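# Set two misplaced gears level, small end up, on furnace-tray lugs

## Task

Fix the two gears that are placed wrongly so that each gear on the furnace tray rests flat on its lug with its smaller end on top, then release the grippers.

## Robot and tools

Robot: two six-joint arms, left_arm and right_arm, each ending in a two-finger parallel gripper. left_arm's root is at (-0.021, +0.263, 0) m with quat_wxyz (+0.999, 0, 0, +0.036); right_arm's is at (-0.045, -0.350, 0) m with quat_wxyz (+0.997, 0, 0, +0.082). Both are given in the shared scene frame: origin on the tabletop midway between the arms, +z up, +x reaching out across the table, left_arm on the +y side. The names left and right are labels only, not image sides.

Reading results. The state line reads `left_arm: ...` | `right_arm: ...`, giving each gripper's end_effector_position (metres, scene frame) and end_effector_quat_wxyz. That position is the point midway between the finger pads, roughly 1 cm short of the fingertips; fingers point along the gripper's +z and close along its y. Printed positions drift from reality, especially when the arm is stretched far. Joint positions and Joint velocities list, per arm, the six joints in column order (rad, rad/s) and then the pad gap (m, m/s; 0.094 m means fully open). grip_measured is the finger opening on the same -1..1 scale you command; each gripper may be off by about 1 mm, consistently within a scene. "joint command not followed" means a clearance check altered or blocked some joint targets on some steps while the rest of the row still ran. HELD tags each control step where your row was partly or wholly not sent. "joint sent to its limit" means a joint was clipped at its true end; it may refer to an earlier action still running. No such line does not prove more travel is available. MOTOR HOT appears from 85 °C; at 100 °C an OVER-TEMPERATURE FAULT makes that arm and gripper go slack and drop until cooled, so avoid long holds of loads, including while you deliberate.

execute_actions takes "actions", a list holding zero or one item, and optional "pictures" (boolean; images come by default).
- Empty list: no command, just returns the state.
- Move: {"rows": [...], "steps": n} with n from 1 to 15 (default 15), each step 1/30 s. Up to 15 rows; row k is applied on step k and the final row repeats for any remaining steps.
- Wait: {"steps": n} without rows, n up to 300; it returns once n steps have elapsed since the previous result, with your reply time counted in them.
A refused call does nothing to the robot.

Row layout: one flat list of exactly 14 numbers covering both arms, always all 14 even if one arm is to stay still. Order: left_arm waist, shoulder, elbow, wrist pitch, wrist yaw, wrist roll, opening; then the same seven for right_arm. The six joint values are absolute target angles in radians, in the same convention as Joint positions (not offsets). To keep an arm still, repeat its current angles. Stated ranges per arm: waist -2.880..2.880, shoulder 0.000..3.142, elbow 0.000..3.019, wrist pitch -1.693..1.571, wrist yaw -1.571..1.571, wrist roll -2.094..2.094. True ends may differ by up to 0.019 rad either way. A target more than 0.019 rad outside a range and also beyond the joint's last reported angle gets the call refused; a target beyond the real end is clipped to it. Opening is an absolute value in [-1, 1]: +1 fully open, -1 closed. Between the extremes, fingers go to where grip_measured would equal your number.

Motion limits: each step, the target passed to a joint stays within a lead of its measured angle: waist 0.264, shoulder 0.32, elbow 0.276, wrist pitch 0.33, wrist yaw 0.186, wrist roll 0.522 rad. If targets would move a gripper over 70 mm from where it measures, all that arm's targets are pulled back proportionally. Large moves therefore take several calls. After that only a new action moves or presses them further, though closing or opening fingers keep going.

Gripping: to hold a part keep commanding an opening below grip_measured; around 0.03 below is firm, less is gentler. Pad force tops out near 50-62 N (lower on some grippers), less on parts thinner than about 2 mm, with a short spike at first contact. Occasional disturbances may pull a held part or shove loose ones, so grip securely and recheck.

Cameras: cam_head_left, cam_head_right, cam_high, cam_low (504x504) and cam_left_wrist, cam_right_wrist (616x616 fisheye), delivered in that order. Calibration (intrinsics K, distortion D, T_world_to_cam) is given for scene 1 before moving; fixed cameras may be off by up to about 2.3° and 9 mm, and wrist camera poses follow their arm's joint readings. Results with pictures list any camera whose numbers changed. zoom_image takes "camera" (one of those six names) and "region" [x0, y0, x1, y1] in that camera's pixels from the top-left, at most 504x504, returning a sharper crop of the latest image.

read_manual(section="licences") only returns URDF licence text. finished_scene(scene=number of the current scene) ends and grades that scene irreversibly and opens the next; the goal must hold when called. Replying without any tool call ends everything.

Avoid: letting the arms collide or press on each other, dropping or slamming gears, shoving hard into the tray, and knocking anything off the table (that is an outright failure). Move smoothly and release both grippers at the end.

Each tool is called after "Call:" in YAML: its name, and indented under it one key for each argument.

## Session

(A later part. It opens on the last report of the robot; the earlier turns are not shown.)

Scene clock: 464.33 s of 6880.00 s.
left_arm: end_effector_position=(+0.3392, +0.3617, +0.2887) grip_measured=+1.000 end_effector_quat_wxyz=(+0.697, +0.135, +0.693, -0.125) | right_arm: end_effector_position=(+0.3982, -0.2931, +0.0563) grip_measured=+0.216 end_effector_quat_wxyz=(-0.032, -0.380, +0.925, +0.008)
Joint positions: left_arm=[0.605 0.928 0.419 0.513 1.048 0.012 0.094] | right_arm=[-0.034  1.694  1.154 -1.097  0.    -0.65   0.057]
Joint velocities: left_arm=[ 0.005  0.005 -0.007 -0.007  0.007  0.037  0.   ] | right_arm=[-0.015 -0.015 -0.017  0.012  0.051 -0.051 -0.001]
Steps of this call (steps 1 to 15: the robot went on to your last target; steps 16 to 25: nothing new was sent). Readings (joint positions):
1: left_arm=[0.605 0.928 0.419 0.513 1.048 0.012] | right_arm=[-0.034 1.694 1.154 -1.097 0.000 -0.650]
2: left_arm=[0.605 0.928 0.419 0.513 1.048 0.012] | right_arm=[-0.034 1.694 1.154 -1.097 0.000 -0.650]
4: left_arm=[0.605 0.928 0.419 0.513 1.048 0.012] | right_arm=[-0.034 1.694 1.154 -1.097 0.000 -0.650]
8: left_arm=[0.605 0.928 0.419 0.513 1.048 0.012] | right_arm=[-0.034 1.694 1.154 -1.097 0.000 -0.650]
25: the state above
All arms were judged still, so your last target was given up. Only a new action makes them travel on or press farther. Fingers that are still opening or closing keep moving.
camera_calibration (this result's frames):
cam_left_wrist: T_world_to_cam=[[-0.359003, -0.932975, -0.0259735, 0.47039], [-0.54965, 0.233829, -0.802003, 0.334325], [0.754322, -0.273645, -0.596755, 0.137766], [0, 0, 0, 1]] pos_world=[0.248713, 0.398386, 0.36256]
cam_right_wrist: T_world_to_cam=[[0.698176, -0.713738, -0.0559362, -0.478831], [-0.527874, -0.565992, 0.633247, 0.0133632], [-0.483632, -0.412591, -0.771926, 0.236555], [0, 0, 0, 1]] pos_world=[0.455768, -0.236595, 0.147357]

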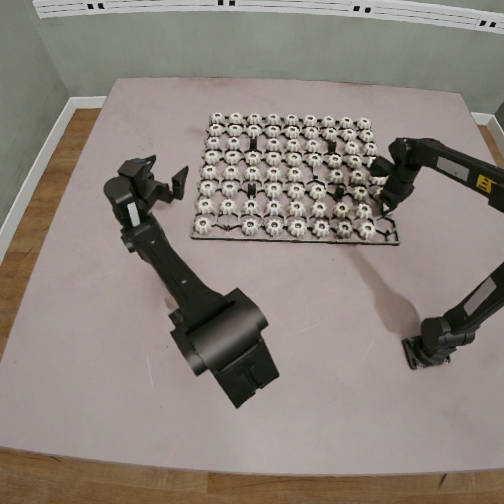

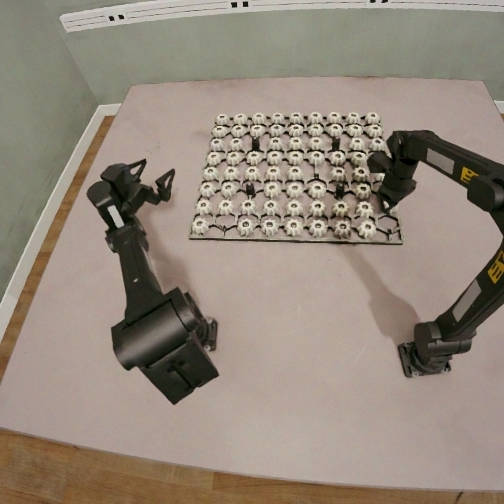

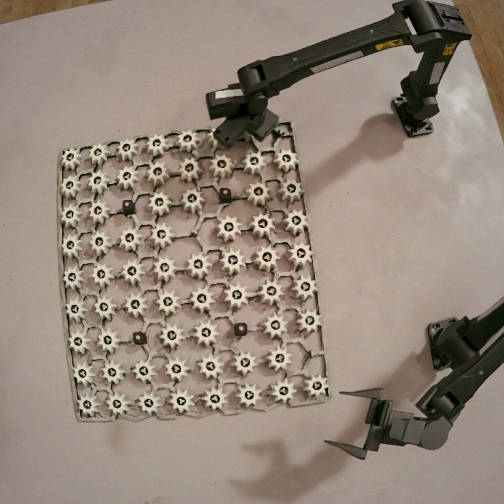

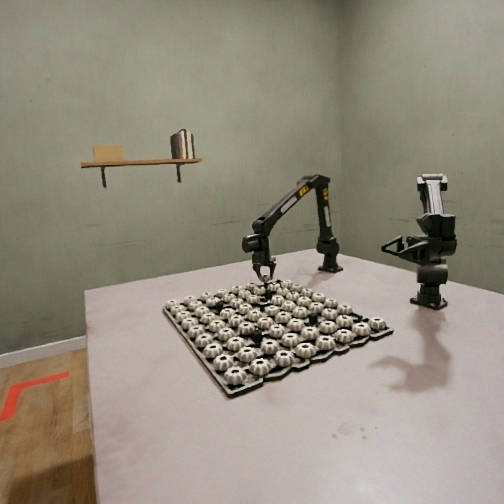

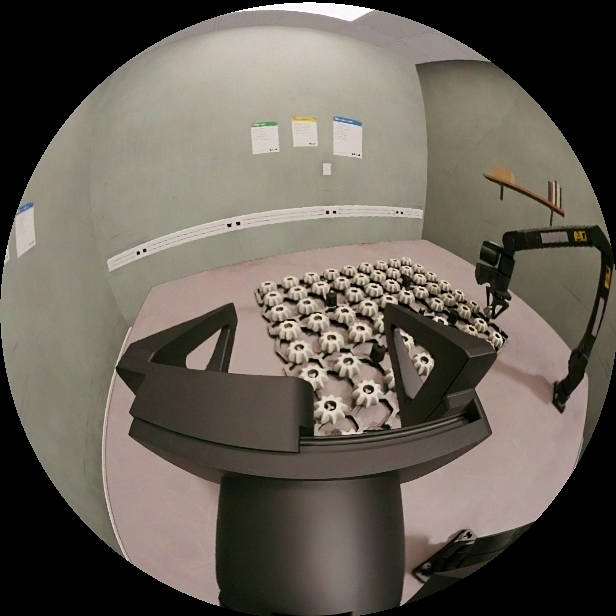

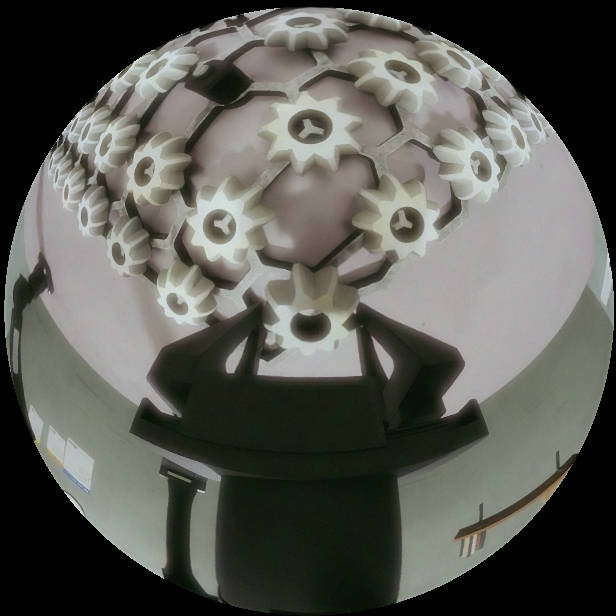

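Call:
execute_actions:
  actions:
    - {"rows":[[0.6,0.925,0.46,0.53,1.05,0,1,-0.028,1.675,1.195,-1.083,0,-0.66,0.12],[0.6,0.925,0.46,0.53,1.05,0,1,-0.028,1.68,1.195,-1.081,0,-0.66,0.12],[0.6,0.925,0.46,0.53,1.05,0,1,-0.028,1.685,1.195,-1.079,0,-0.66,0.12],[0.6,0.925,0.46,0.53,1.05,0,1,-0.028,1.69,1.195,-1.077,0,-0.66,0.12],[0.6,0.925,0.46,0.53,1.05,0,1,-0.028,1.695,1.195,-1.075,0,-0.66,0.12],[0.6,0.925,0.46,0.53,1.05,0,1,-0.028,1.70,1.195,-1.073,0,-0.66,0.12],[0.6,0.925,0.46,0.53,1.05,0,1,-0.028,1.705,1.195,-1.071,0,-0.66,0.12],[0.6,0.925,0.46,0.53,1.05,0,1,-0.028,1.71,1.195,-1.069,0,-0.66,0.12],[0.6,0.925,0.46,0.53,1.05,0,1,-0.028,1.715,1.195,-1.067,0,-0.66,0.12],[0.6,0.925,0.46,0.53,1.05,0,1,-0.028,1.72,1.195,-1.065,0,-0.66,0.12]],"steps":15}

Call:
execute_actions:
  actions:
    - {"steps":20}

Scene clock: 493.33 s of 6880.00 s.
left_arm: end_effector_position=(+0.3392, +0.3617, +0.2887) grip_measured=+1.000 end_effector_quat_wxyz=(+0.697, +0.135, +0.693, -0.125) | right_arm: end_effector_position=(+0.3997, -0.2929, +0.0392) grip_measured=+0.216 end_effector_quat_wxyz=(-0.041, -0.379, +0.924, +0.011)
Joint positions: left_arm=[0.605 0.928 0.419 0.513 1.048 0.012 0.094] | right_arm=[-0.034  1.733  1.154 -1.077  0.    -0.65   0.057]
Joint velocities: left_arm=[-0.005 -0.005 -0.002 -0.002 -0.037 -0.139  0.   ] | right_arm=[-0.005  0.073  0.002  0.002 -0.022  0.022  0.   ]
Steps of this call (steps 1 to 90: nothing new was sent; then 25.50 s passed at rest; steps 91 to 105: all 15 steps of this action). Readings (joint positions):
91: left_arm=[0.605 0.928 0.419 0.513 1.048 0.012] | right_arm=[-0.034 1.694 1.154 -1.097 0.000 -0.650]
92: left_arm=[0.605 0.928 0.419 0.513 1.048 0.012] | right_arm=[-0.034 1.694 1.154 -1.096 0.000 -0.650]
94: left_arm=[0.605 0.928 0.419 0.513 1.048 0.012] | right_arm=[-0.034 1.694 1.154 -1.093 0.000 -0.650]
98: left_arm=[0.605 0.928 0.419 0.513 1.048 0.012] | right_arm=[-0.034 1.700 1.154 -1.085 0.000 -0.650]
105: the state above
camera_calibration (this result's frames):
cam_left_wrist: T_world_to_cam=[[-0.359003, -0.932975, -0.0259735, 0.47039], [-0.54965, 0.233829, -0.802003, 0.334325], [0.754322, -0.273645, -0.596755, 0.137766], [0, 0, 0, 1]] pos_world=[0.248713, 0.398386, 0.36256]
cam_right_wrist: T_world_to_cam=[[0.696959, -0.713896, -0.0678326, -0.479792], [-0.515301, -0.564358, 0.644954, 0.0200941], [-0.498712, -0.414552, -0.761205, 0.229193], [0, 0, 0, 1]] pos_world=[0.459051, -0.236169, 0.128958]

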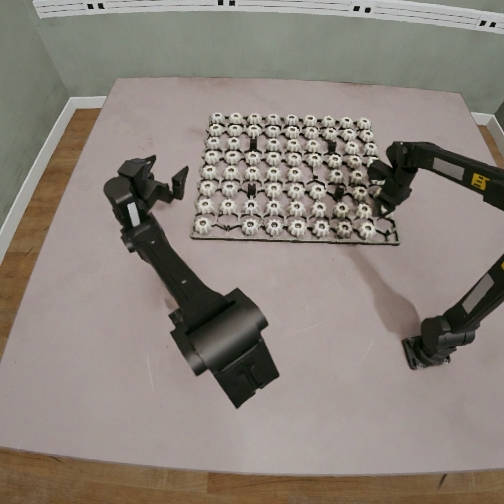

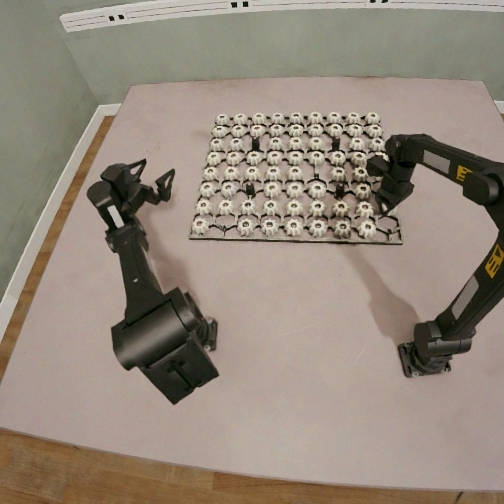

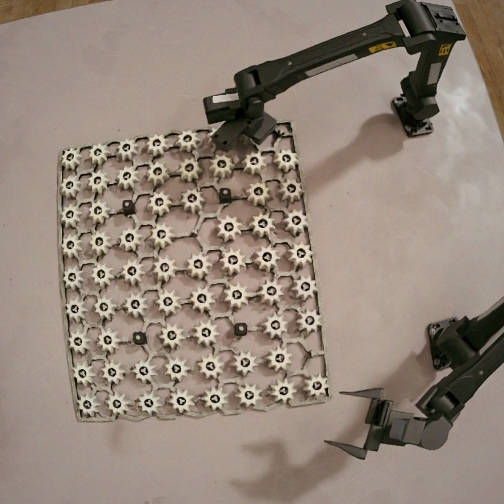

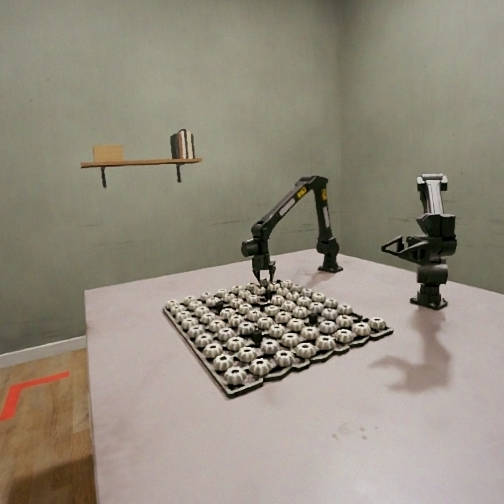

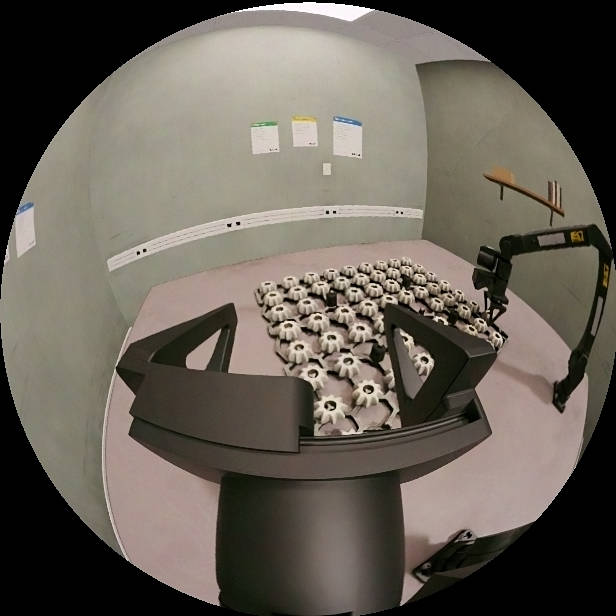

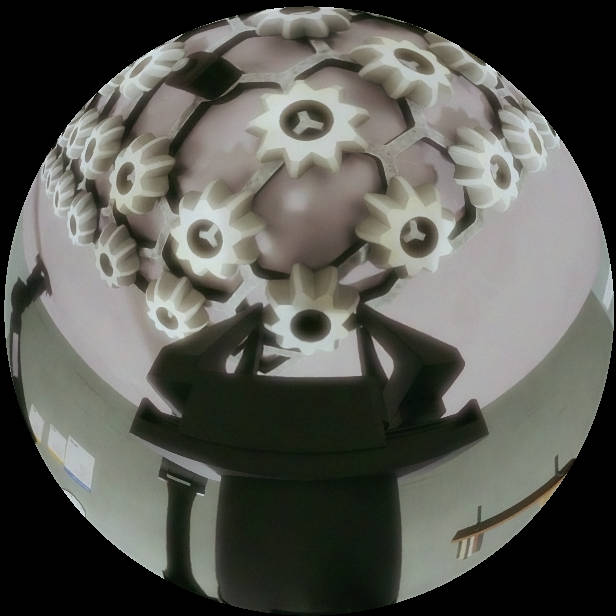

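Scene clock: 494.00 s of 6880.00 s.
left_arm: end_effector_position=(+0.3392, +0.3617, +0.2887) grip_measured=+1.000 end_effector_quat_wxyz=(+0.697, +0.135, +0.693, -0.125) | right_arm: end_effector_position=(+0.3994, -0.2929, +0.0381) grip_measured=+0.216 end_effector_quat_wxyz=(-0.043, -0.379, +0.924, +0.011)
Joint positions: left_arm=[0.605 0.928 0.419 0.513 1.048 0.012 0.094] | right_arm=[-0.034  1.736  1.154 -1.077  0.    -0.65   0.057]
Joint velocities: left_arm=[-0.005 -0.015  0.007  0.002  0.022  0.007  0.   ] | right_arm=[ 0.005 -0.015  0.007 -0.012  0.022  0.007  0.   ]
Steps of this call (steps 1 to 15: the robot went on to your last target; steps 16 to 20: nothing new was sent). Readings (joint positions):
1: left_arm=[0.605 0.928 0.419 0.513 1.048 0.012] | right_arm=[-0.034 1.735 1.154 -1.077 0.000 -0.650]
2: left_arm=[0.605 0.928 0.419 0.513 1.048 0.012] | right_arm=[-0.034 1.736 1.154 -1.077 0.000 -0.650]
4: left_arm=[0.605 0.928 0.419 0.513 1.048 0.012] | right_arm=[-0.034 1.736 1.154 -1.077 0.000 -0.650]
8: left_arm=[0.605 0.928 0.419 0.513 1.048 0.012] | right_arm=[-0.034 1.736 1.154 -1.077 0.000 -0.650]
20: the state above
All arms were judged still, so your last target was given up. Only a new action makes them travel on or press farther. Fingers that are still opening or closing keep moving.
camera_calibration (this result's frames):
cam_left_wrist: T_world_to_cam=[[-0.359003, -0.932975, -0.0259735, 0.47039], [-0.54965, 0.233829, -0.802003, 0.334325], [0.754322, -0.273645, -0.596755, 0.137766], [0, 0, 0, 1]] pos_world=[0.248713, 0.398386, 0.36256]
cam_right_wrist: T_world_to_cam=[[0.696777, -0.71392, -0.0694321, -0.479595], [-0.513591, -0.564135, 0.64651, 0.0200084], [-0.500725, -0.414813, -0.759739, 0.228864], [0, 0, 0, 1]] pos_world=[0.459045, -0.236169, 0.127642]

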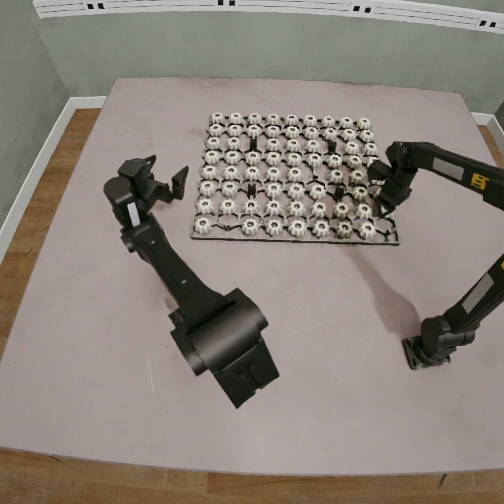

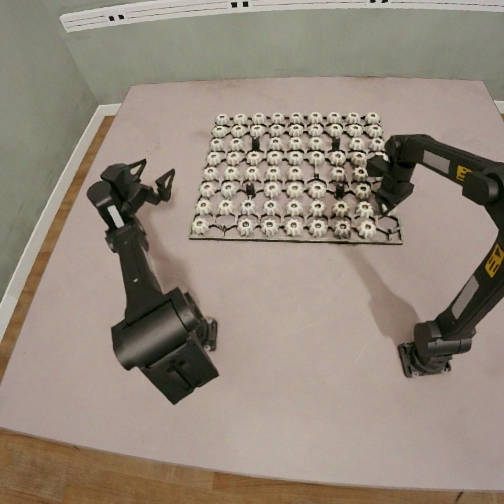

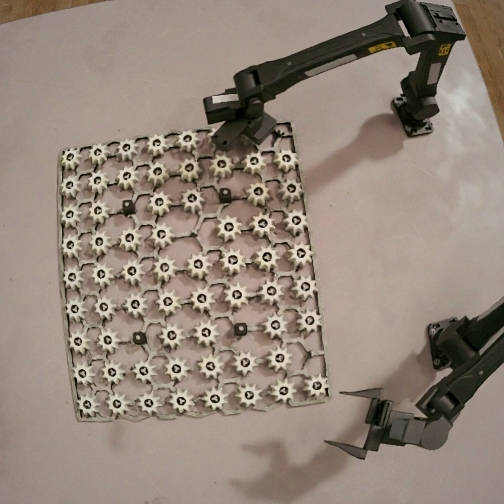

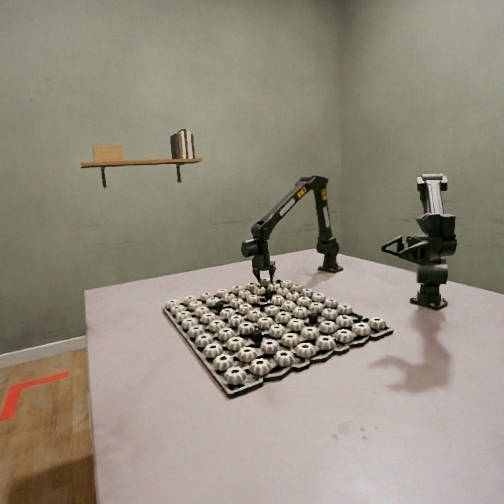

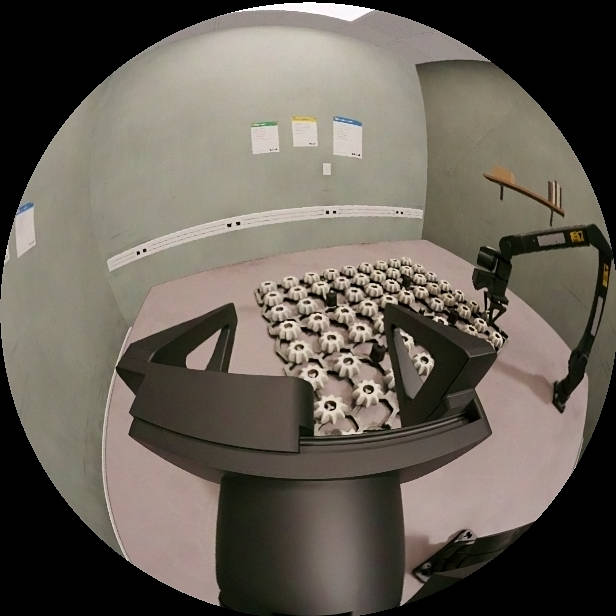

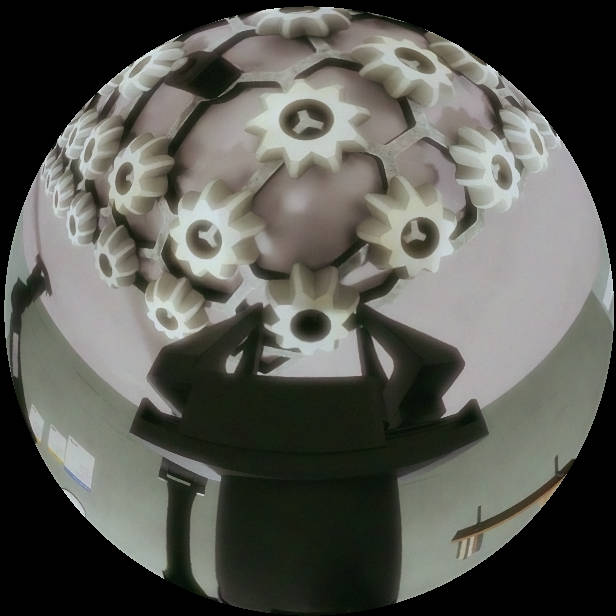

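Lower a bit more.

Call:
execute_actions:
  actions:
    - {"rows":[[0.6,0.925,0.46,0.53,1.05,0,1,-0.028,1.725,1.195,-1.063,0,-0.66,0.12],[0.6,0.925,0.46,0.53,1.05,0,1,-0.028,1.73,1.195,-1.061,0,-0.66,0.12],[0.6,0.925,0.46,0.53,1.05,0,1,-0.028,1.735,1.195,-1.059,0,-0.66,0.12],[0.6,0.925,0.46,0.53,1.05,0,1,-0.028,1.74,1.195,-1.057,0,-0.66,0.12],[0.6,0.925,0.46,0.53,1.05,0,1,-0.028,1.745,1.195,-1.055,0,-0.66,0.12]],"steps":15}
  pictures: false

Call:
execute_actions:
  actions:
    - {"steps":15}

Scene clock: 504.00 s of 6880.00 s.
left_arm: end_effector_position=(+0.3392, +0.3617, +0.2887) grip_measured=+1.000 end_effector_quat_wxyz=(+0.697, +0.135, +0.693, -0.125) | right_arm: end_effector_position=(+0.3999, -0.2935, +0.0316) grip_measured=+0.216 end_effector_quat_wxyz=(-0.047, -0.379, +0.924, +0.010)
Joint positions: left_arm=[0.605 0.928 0.419 0.513 1.048 0.012 0.094] | right_arm=[-0.034  1.751  1.154 -1.069  0.004 -0.65   0.057]
Joint velocities: left_arm=[ 0.005 -0.005  0.002 -0.022 -0.022 -0.022  0.   ] | right_arm=[-0.015 -0.024 -0.007 -0.012  0.037 -0.022 -0.   ]
Steps of this call (steps 1 to 90: nothing new was sent; then 6.50 s passed at rest; steps 91 to 105: all 15 steps of this action). Readings (joint positions):
91: left_arm=[0.605 0.928 0.419 0.513 1.048 0.012] | right_arm=[-0.034 1.736 1.154 -1.077 0.000 -0.650]
92: left_arm=[0.605 0.928 0.419 0.513 1.048 0.012] | right_arm=[-0.034 1.736 1.154 -1.077 0.000 -0.650]
94: left_arm=[0.605 0.928 0.419 0.513 1.048 0.012] | right_arm=[-0.034 1.737 1.154 -1.075 0.001 -0.650]
98: left_arm=[0.605 0.928 0.419 0.513 1.048 0.012] | right_arm=[-0.034 1.745 1.154 -1.071 0.003 -0.650]
105: the state above

Scene clock: 504.50 s of 6880.00 s.
left_arm: end_effector_position=(+0.3392, +0.3617, +0.2887) grip_measured=+1.000 end_effector_quat_wxyz=(+0.697, +0.135, +0.693, -0.125) | right_arm: end_effector_position=(+0.3999, -0.2935, +0.0316) grip_measured=+0.216 end_effector_quat_wxyz=(-0.047, -0.379, +0.924, +0.010)
Joint positions: left_arm=[0.605 0.928 0.419 0.513 1.048 0.012 0.094] | right_arm=[-0.034  1.751  1.154 -1.069  0.004 -0.65   0.057]
Joint velocities: left_arm=[-0.005 -0.005  0.007  0.012  0.051 -0.081  0.   ] | right_arm=[ 0.005 -0.005  0.002  0.007 -0.022 -0.037  0.   ]
Steps of this call (steps 1 to 15: the robot went on to your last target). Readings (joint positions):
1: left_arm=[0.605 0.928 0.419 0.513 1.048 0.012] | right_arm=[-0.034 1.751 1.154 -1.069 0.004 -0.650]
2: left_arm=[0.605 0.928 0.419 0.513 1.048 0.012] | right_arm=[-0.034 1.751 1.154 -1.069 0.004 -0.650]
4: left_arm=[0.605 0.928 0.419 0.513 1.048 0.012] | right_arm=[-0.034 1.751 1.154 -1.069 0.004 -0.650]
8: left_arm=[0.605 0.928 0.419 0.513 1.048 0.012] | right_arm=[-0.034 1.751 1.154 -1.069 0.004 -0.650]
15: the state above
All arms were judged still, so your last target was given up. Only a new action makes them travel on or press farther. Fingers that are still opening or closing keep moving.
camera_calibration (this result's frames):
cam_left_wrist: T_world_to_cam=[[-0.359003, -0.932975, -0.0259735, 0.47039], [-0.54965, 0.233829, -0.802003, 0.334325], [0.754322, -0.273645, -0.596755, 0.137766], [0, 0, 0, 1]] pos_world=[0.248713, 0.398386, 0.36256]
cam_right_wrist: T_world_to_cam=[[0.696557, -0.714005, -0.0707414, -0.480733], [-0.509044, -0.56126, 0.65258, 0.022992], [-0.50565, -0.418549, -0.75441, 0.224632], [0, 0, 0, 1]] pos_world=[0.460147, -0.236322, 0.120453]

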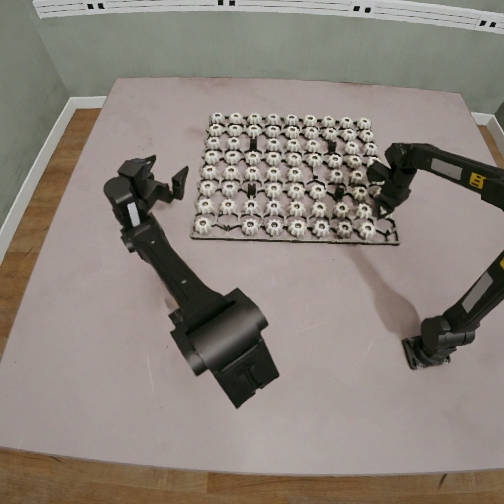

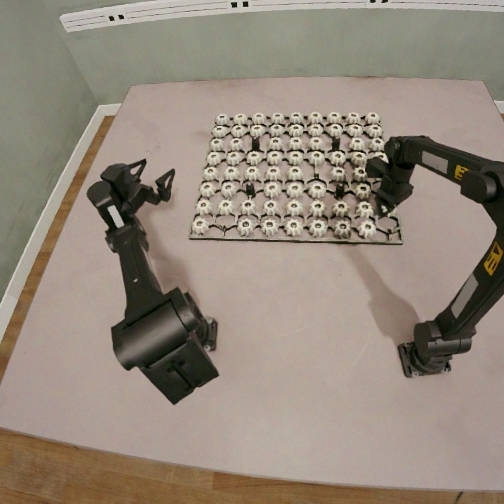

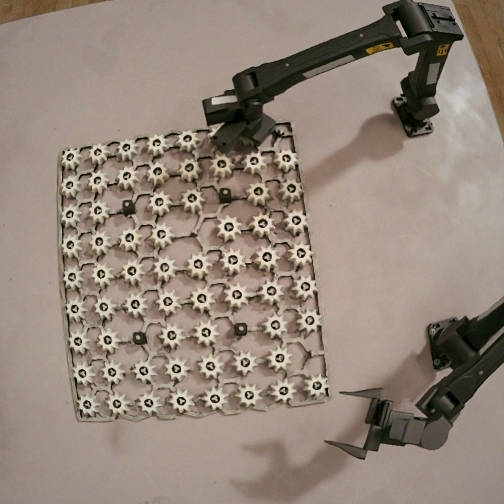

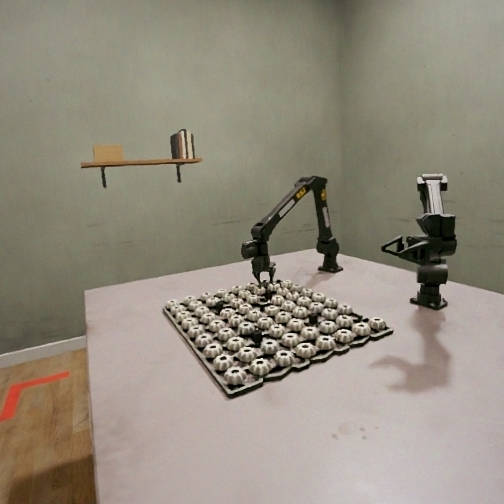

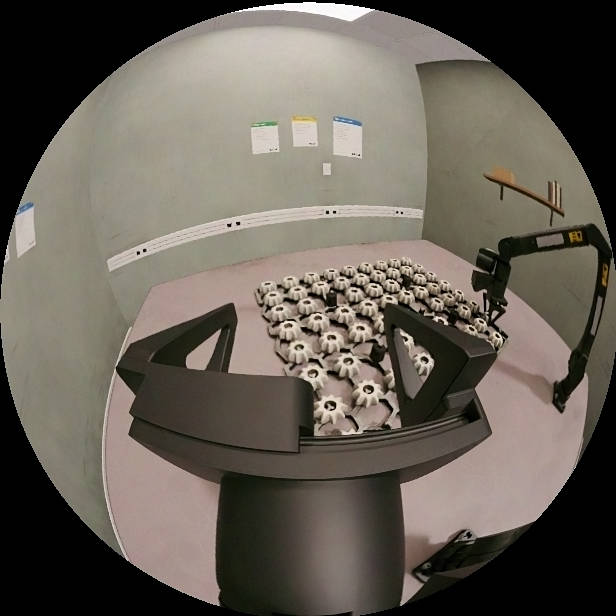

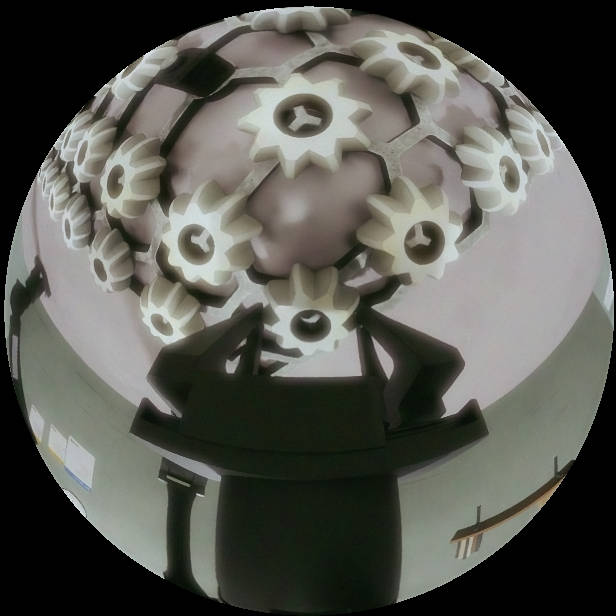

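Lug visible in the bore. Release.

Call:
execute_actions:
  actions:
    - {"rows":[[0.6,0.925,0.46,0.53,1.05,0,1,-0.028,1.73,1.17,-1.065,0,-0.66,0.6]],"steps":15}
  pictures: false

Call:
execute_actions:
  actions:
    - {"rows":[[0.6,0.925,0.46,0.53,1.05,0,1,-0.028,1.71,1.17,-1.075,0,-0.66,0.6],[0.6,0.925,0.46,0.53,1.05,0,1,-0.028,1.69,1.17,-1.085,0,-0.66,0.6],[0.6,0.925,0.46,0.53,1.05,0,1,-0.028,1.67,1.17,-1.095,0,-0.66,0.6],[0.6,0.925,0.46,0.53,1.05,0,1,-0.028,1.65,1.17,-1.105,0,-0.66,0.6],[0.6,0.925,0.46,0.53,1.05,0,1,-0.028,1.63,1.17,-1.115,0,-0.66,0.6],[0.6,0.925,0.46,0.53,1.05,0,1,-0.028,1.61,1.17,-1.125,0,-0.66,0.6],[0.6,0.925,0.46,0.53,1.05,0,1,-0.028,1.59,1.17,-1.135,0,-0.66,0.6],[0.6,0.925,0.46,0.53,1.05,0,1,-0.028,1.57,1.17,-1.145,0,-0.66,0.6],[0.6,0.925,0.46,0.53,1.05,0,1,-0.028,1.55,1.17,-1.155,0,-0.66,0.6],[0.6,0.925,0.46,0.53,1.05,0,1,-0.028,1.53,1.17,-1.165,0,-0.66,0.6]],"steps":15}
  pictures: false

Call:
execute_actions:
  actions:
    - {"rows":[[0.6,0.925,0.46,0.53,1.05,0,1,-0.08,1.5,1.17,-1.165,0,-0.66,0.6],[0.6,0.925,0.46,0.53,1.05,0,1,-0.14,1.5,1.17,-1.165,0,-0.66,0.6],[0.6,0.925,0.46,0.53,1.05,0,1,-0.2,1.5,1.17,-1.165,0,-0.66,0.6],[0.6,0.925,0.46,0.53,1.05,0,1,-0.26,1.5,1.17,-1.165,0,-0.66,0.6],[0.6,0.925,0.46,0.53,1.05,0,1,-0.32,1.5,1.17,-1.165,0,-0.66,0.6],[0.6,0.925,0.46,0.53,1.05,0,1,-0.38,1.5,1.17,-1.165,0,-0.66,0.6],[0.6,0.925,0.46,0.53,1.05,0,1,-0.44,1.5,1.17,-1.165,0,-0.66,0.6],[0.6,0.925,0.46,0.53,1.05,0,1,-0.5,1.5,1.17,-1.165,0,-0.66,0.6]],"steps":15}
  pictures: false

Call:
execute_actions:
  actions:
    - {"steps":20}

Call:
zoom_image:
  camera: "cam_high"
  region: [40,110,340,420]

Call:
zoom_image:
  camera: "cam_head_right"
  region: [180,100,410,250]

Scene clock: 530.03 s of 6880.00 s.
left_arm: end_effector_position=(+0.3392, +0.3617, +0.2887) grip_measured=+1.000 end_effector_quat_wxyz=(+0.697, +0.135, +0.693, -0.125) | right_arm: end_effector_position=(+0.4000, -0.2931, +0.0319) grip_measured=+0.598 end_effector_quat_wxyz=(-0.046, -0.380, +0.924, +0.011)
Joint positions: left_arm=[0.605 0.928 0.419 0.513 1.048 0.012 0.094] | right_arm=[-0.034  1.75   1.154 -1.069  0.003 -0.65   0.075]
Joint velocities: left_arm=[ 0.005 -0.005 -0.007 -0.012 -0.066 -0.037  0.   ] | right_arm=[ 0.005  0.005 -0.012 -0.007  0.007  0.066  0.   ]
Steps of this call (steps 1 to 90: nothing new was sent; then 22.03 s passed at rest; steps 91 to 105: all 15 steps of this action). Readings (joint positions):
91: left_arm=[0.605 0.928 0.419 0.513 1.048 0.012] | right_arm=[-0.034 1.751 1.154 -1.069 0.004 -0.650]
92: left_arm=[0.605 0.928 0.419 0.513 1.048 0.012] | right_arm=[-0.034 1.751 1.154 -1.069 0.004 -0.650]
94: left_arm=[0.605 0.928 0.419 0.513 1.048 0.012] | right_arm=[-0.034 1.750 1.154 -1.069 0.003 -0.650]
98: left_arm=[0.605 0.928 0.419 0.513 1.048 0.012] | right_arm=[-0.034 1.750 1.154 -1.069 0.003 -0.650]
105: the state above

Scene clock: 530.53 s of 6880.00 s.
left_arm: end_effector_position=(+0.3392, +0.3617, +0.2887) grip_measured=+1.000 end_effector_quat_wxyz=(+0.697, +0.135, +0.693, -0.125) | right_arm: end_effector_position=(+0.3909, -0.2942, +0.1363) grip_measured=+0.598 end_effector_quat_wxyz=(+0.032, -0.380, +0.924, -0.010)
Joint positions: left_arm=[0.605 0.928 0.419 0.513 1.048 0.012 0.094] | right_arm=[-0.034  1.504  1.154 -1.153  0.002 -0.65   0.075]
Joint velocities: left_arm=[-0.015 -0.015 -0.007 -0.002 -0.007  0.037  0.   ] | right_arm=[ 0.005 -0.22  -0.012 -0.007 -0.022 -0.022  0.   ]
Steps of this call (steps 1 to 15: all 15 steps of this action). Readings (joint positions):
1: left_arm=[0.605 0.928 0.419 0.513 1.048 0.012] | right_arm=[-0.034 1.749 1.154 -1.069 0.003 -0.650]
2: left_arm=[0.605 0.928 0.419 0.513 1.048 0.012] | right_arm=[-0.034 1.746 1.154 -1.070 0.003 -0.650]
4: left_arm=[0.605 0.928 0.419 0.513 1.048 0.012] | right_arm=[-0.034 1.731 1.154 -1.079 0.003 -0.650]
8: left_arm=[0.605 0.928 0.419 0.513 1.048 0.012] | right_arm=[-0.034 1.655 1.154 -1.115 0.003 -0.650]
15: the state above

Scene clock: 531.03 s of 6880.00 s.
left_arm: end_effector_position=(+0.3392, +0.3617, +0.2887) grip_measured=+1.000 end_effector_quat_wxyz=(+0.697, +0.135, +0.693, -0.125) | right_arm: end_effector_position=(+0.3601, -0.5195, +0.1390) grip_measured=+0.598 end_effector_quat_wxyz=(+0.030, -0.128, +0.991, -0.020)
Joint positions: left_arm=[0.605 0.928 0.419 0.513 1.048 0.012 0.094] | right_arm=[-0.556  1.498  1.154 -1.154  0.004 -0.65   0.075]
Joint velocities: left_arm=[ 0.005 -0.015  0.002  0.002  0.037 -0.037  0.   ] | right_arm=[-0.103 -0.015 -0.012 -0.002 -0.066  0.007 -0.   ]
Steps of this call (steps 1 to 15: all 15 steps of this action). Readings (joint positions):
1: left_arm=[0.605 0.928 0.419 0.513 1.048 0.012] | right_arm=[-0.036 1.499 1.154 -1.153 0.001 -0.650]
2: left_arm=[0.605 0.928 0.419 0.513 1.048 0.012] | right_arm=[-0.045 1.497 1.154 -1.154 -0.001 -0.650]
4: left_arm=[0.605 0.928 0.419 0.513 1.048 0.012] | right_arm=[-0.095 1.497 1.154 -1.154 -0.004 -0.650]
8: left_arm=[0.605 0.928 0.419 0.513 1.048 0.012] | right_arm=[-0.282 1.498 1.154 -1.154 -0.004 -0.650]
15: the state above

Scene clock: 531.70 s of 6880.00 s.
left_arm: end_effector_position=(+0.3392, +0.3617, +0.2887) grip_measured=+1.000 end_effector_quat_wxyz=(+0.697, +0.135, +0.693, -0.125) | right_arm: end_effector_position=(+0.3700, -0.4935, +0.1390) grip_measured=+0.598 end_effector_quat_wxyz=(+0.032, -0.159, +0.987, -0.017)
Joint positions: left_arm=[0.605 0.928 0.419 0.513 1.048 0.012 0.094] | right_arm=[-0.494  1.498  1.154 -1.154  0.001 -0.65   0.075]
Joint velocities: left_arm=[ 0.005 -0.005 -0.007  0.007  0.007  0.007  0.   ] | right_arm=[-0.005 -0.024 -0.007 -0.002  0.022  0.066  0.001]
Steps of this call (steps 1 to 20: the robot went on to your last target). Readings (joint positions):
1: left_arm=[0.605 0.928 0.419 0.513 1.048 0.012] | right_arm=[-0.556 1.498 1.154 -1.154 0.004 -0.650]
2: left_arm=[0.605 0.928 0.419 0.513 1.048 0.012] | right_arm=[-0.548 1.498 1.154 -1.154 0.004 -0.650]
4: left_arm=[0.605 0.928 0.419 0.513 1.048 0.012] | right_arm=[-0.526 1.498 1.154 -1.154 0.003 -0.650]
8: left_arm=[0.605 0.928 0.419 0.513 1.048 0.012] | right_arm=[-0.495 1.498 1.154 -1.154 0.001 -0.650]
20: the state above
camera_calibration (this result's frames):
cam_left_wrist: T_world_to_cam=[[-0.359003, -0.932975, -0.0259735, 0.47039], [-0.54965, 0.233829, -0.802003, 0.334325], [0.754322, -0.273645, -0.596755, 0.137766], [0, 0, 0, 1]] pos_world=[0.248713, 0.398386, 0.36256]
cam_right_wrist: T_world_to_cam=[[0.3109, -0.950043, 0.0275579, -0.582478], [-0.801206, -0.246375, 0.545315, 0.103852], [-0.511284, -0.191618, -0.837778, 0.332536], [0, 0, 0, 1]] pos_world=[0.434319, -0.464073, 0.23801]

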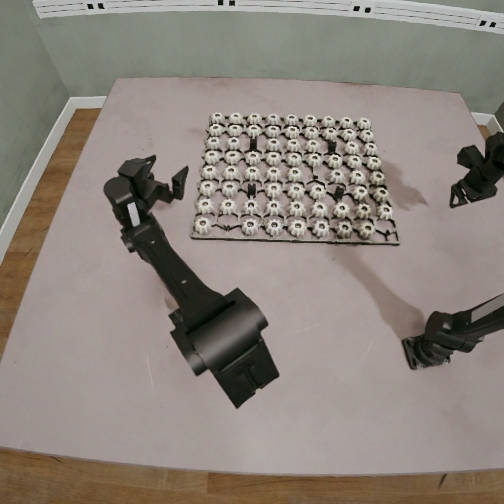

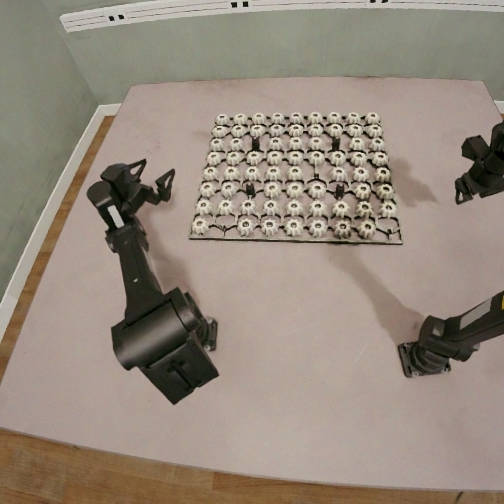

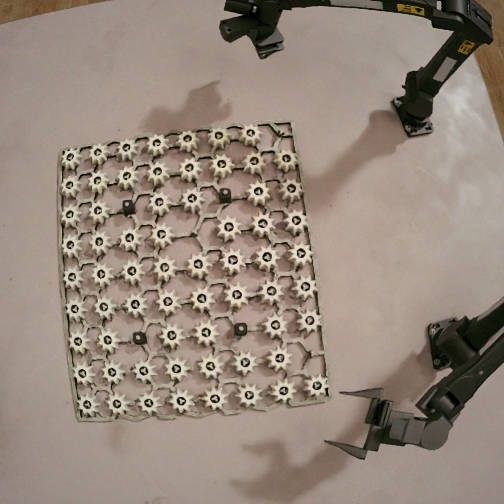

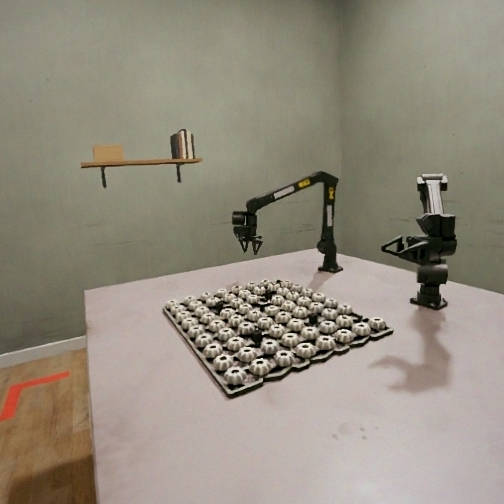

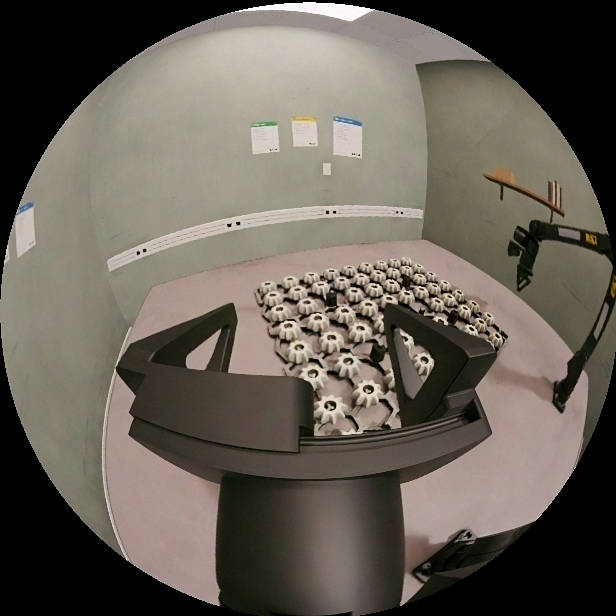

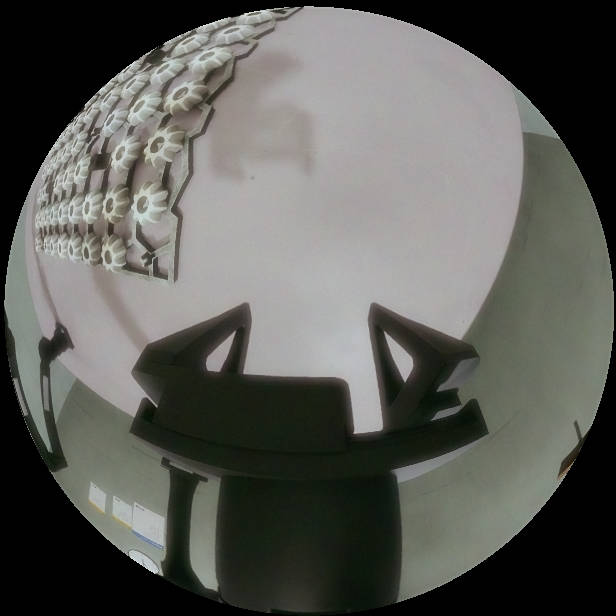

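Region (40, 110, 340, 420) of cam_high's 504x504 image, scaled by 1.626, with more detail than that image has; it fills the left 488 columns of this view, and the rest is white.

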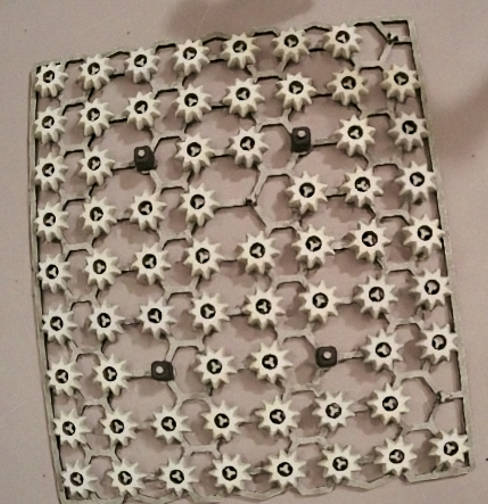

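Region (180, 100, 410, 250) of cam_head_right's 504x504 image, scaled by 2.191, with more detail than that image has; it fills the top 329 rows of this view, and the rest is white.

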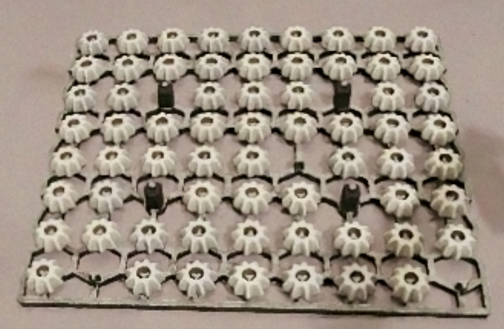

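Call:
finished_scene:
  scene: 2

The scene is finished: the task was done.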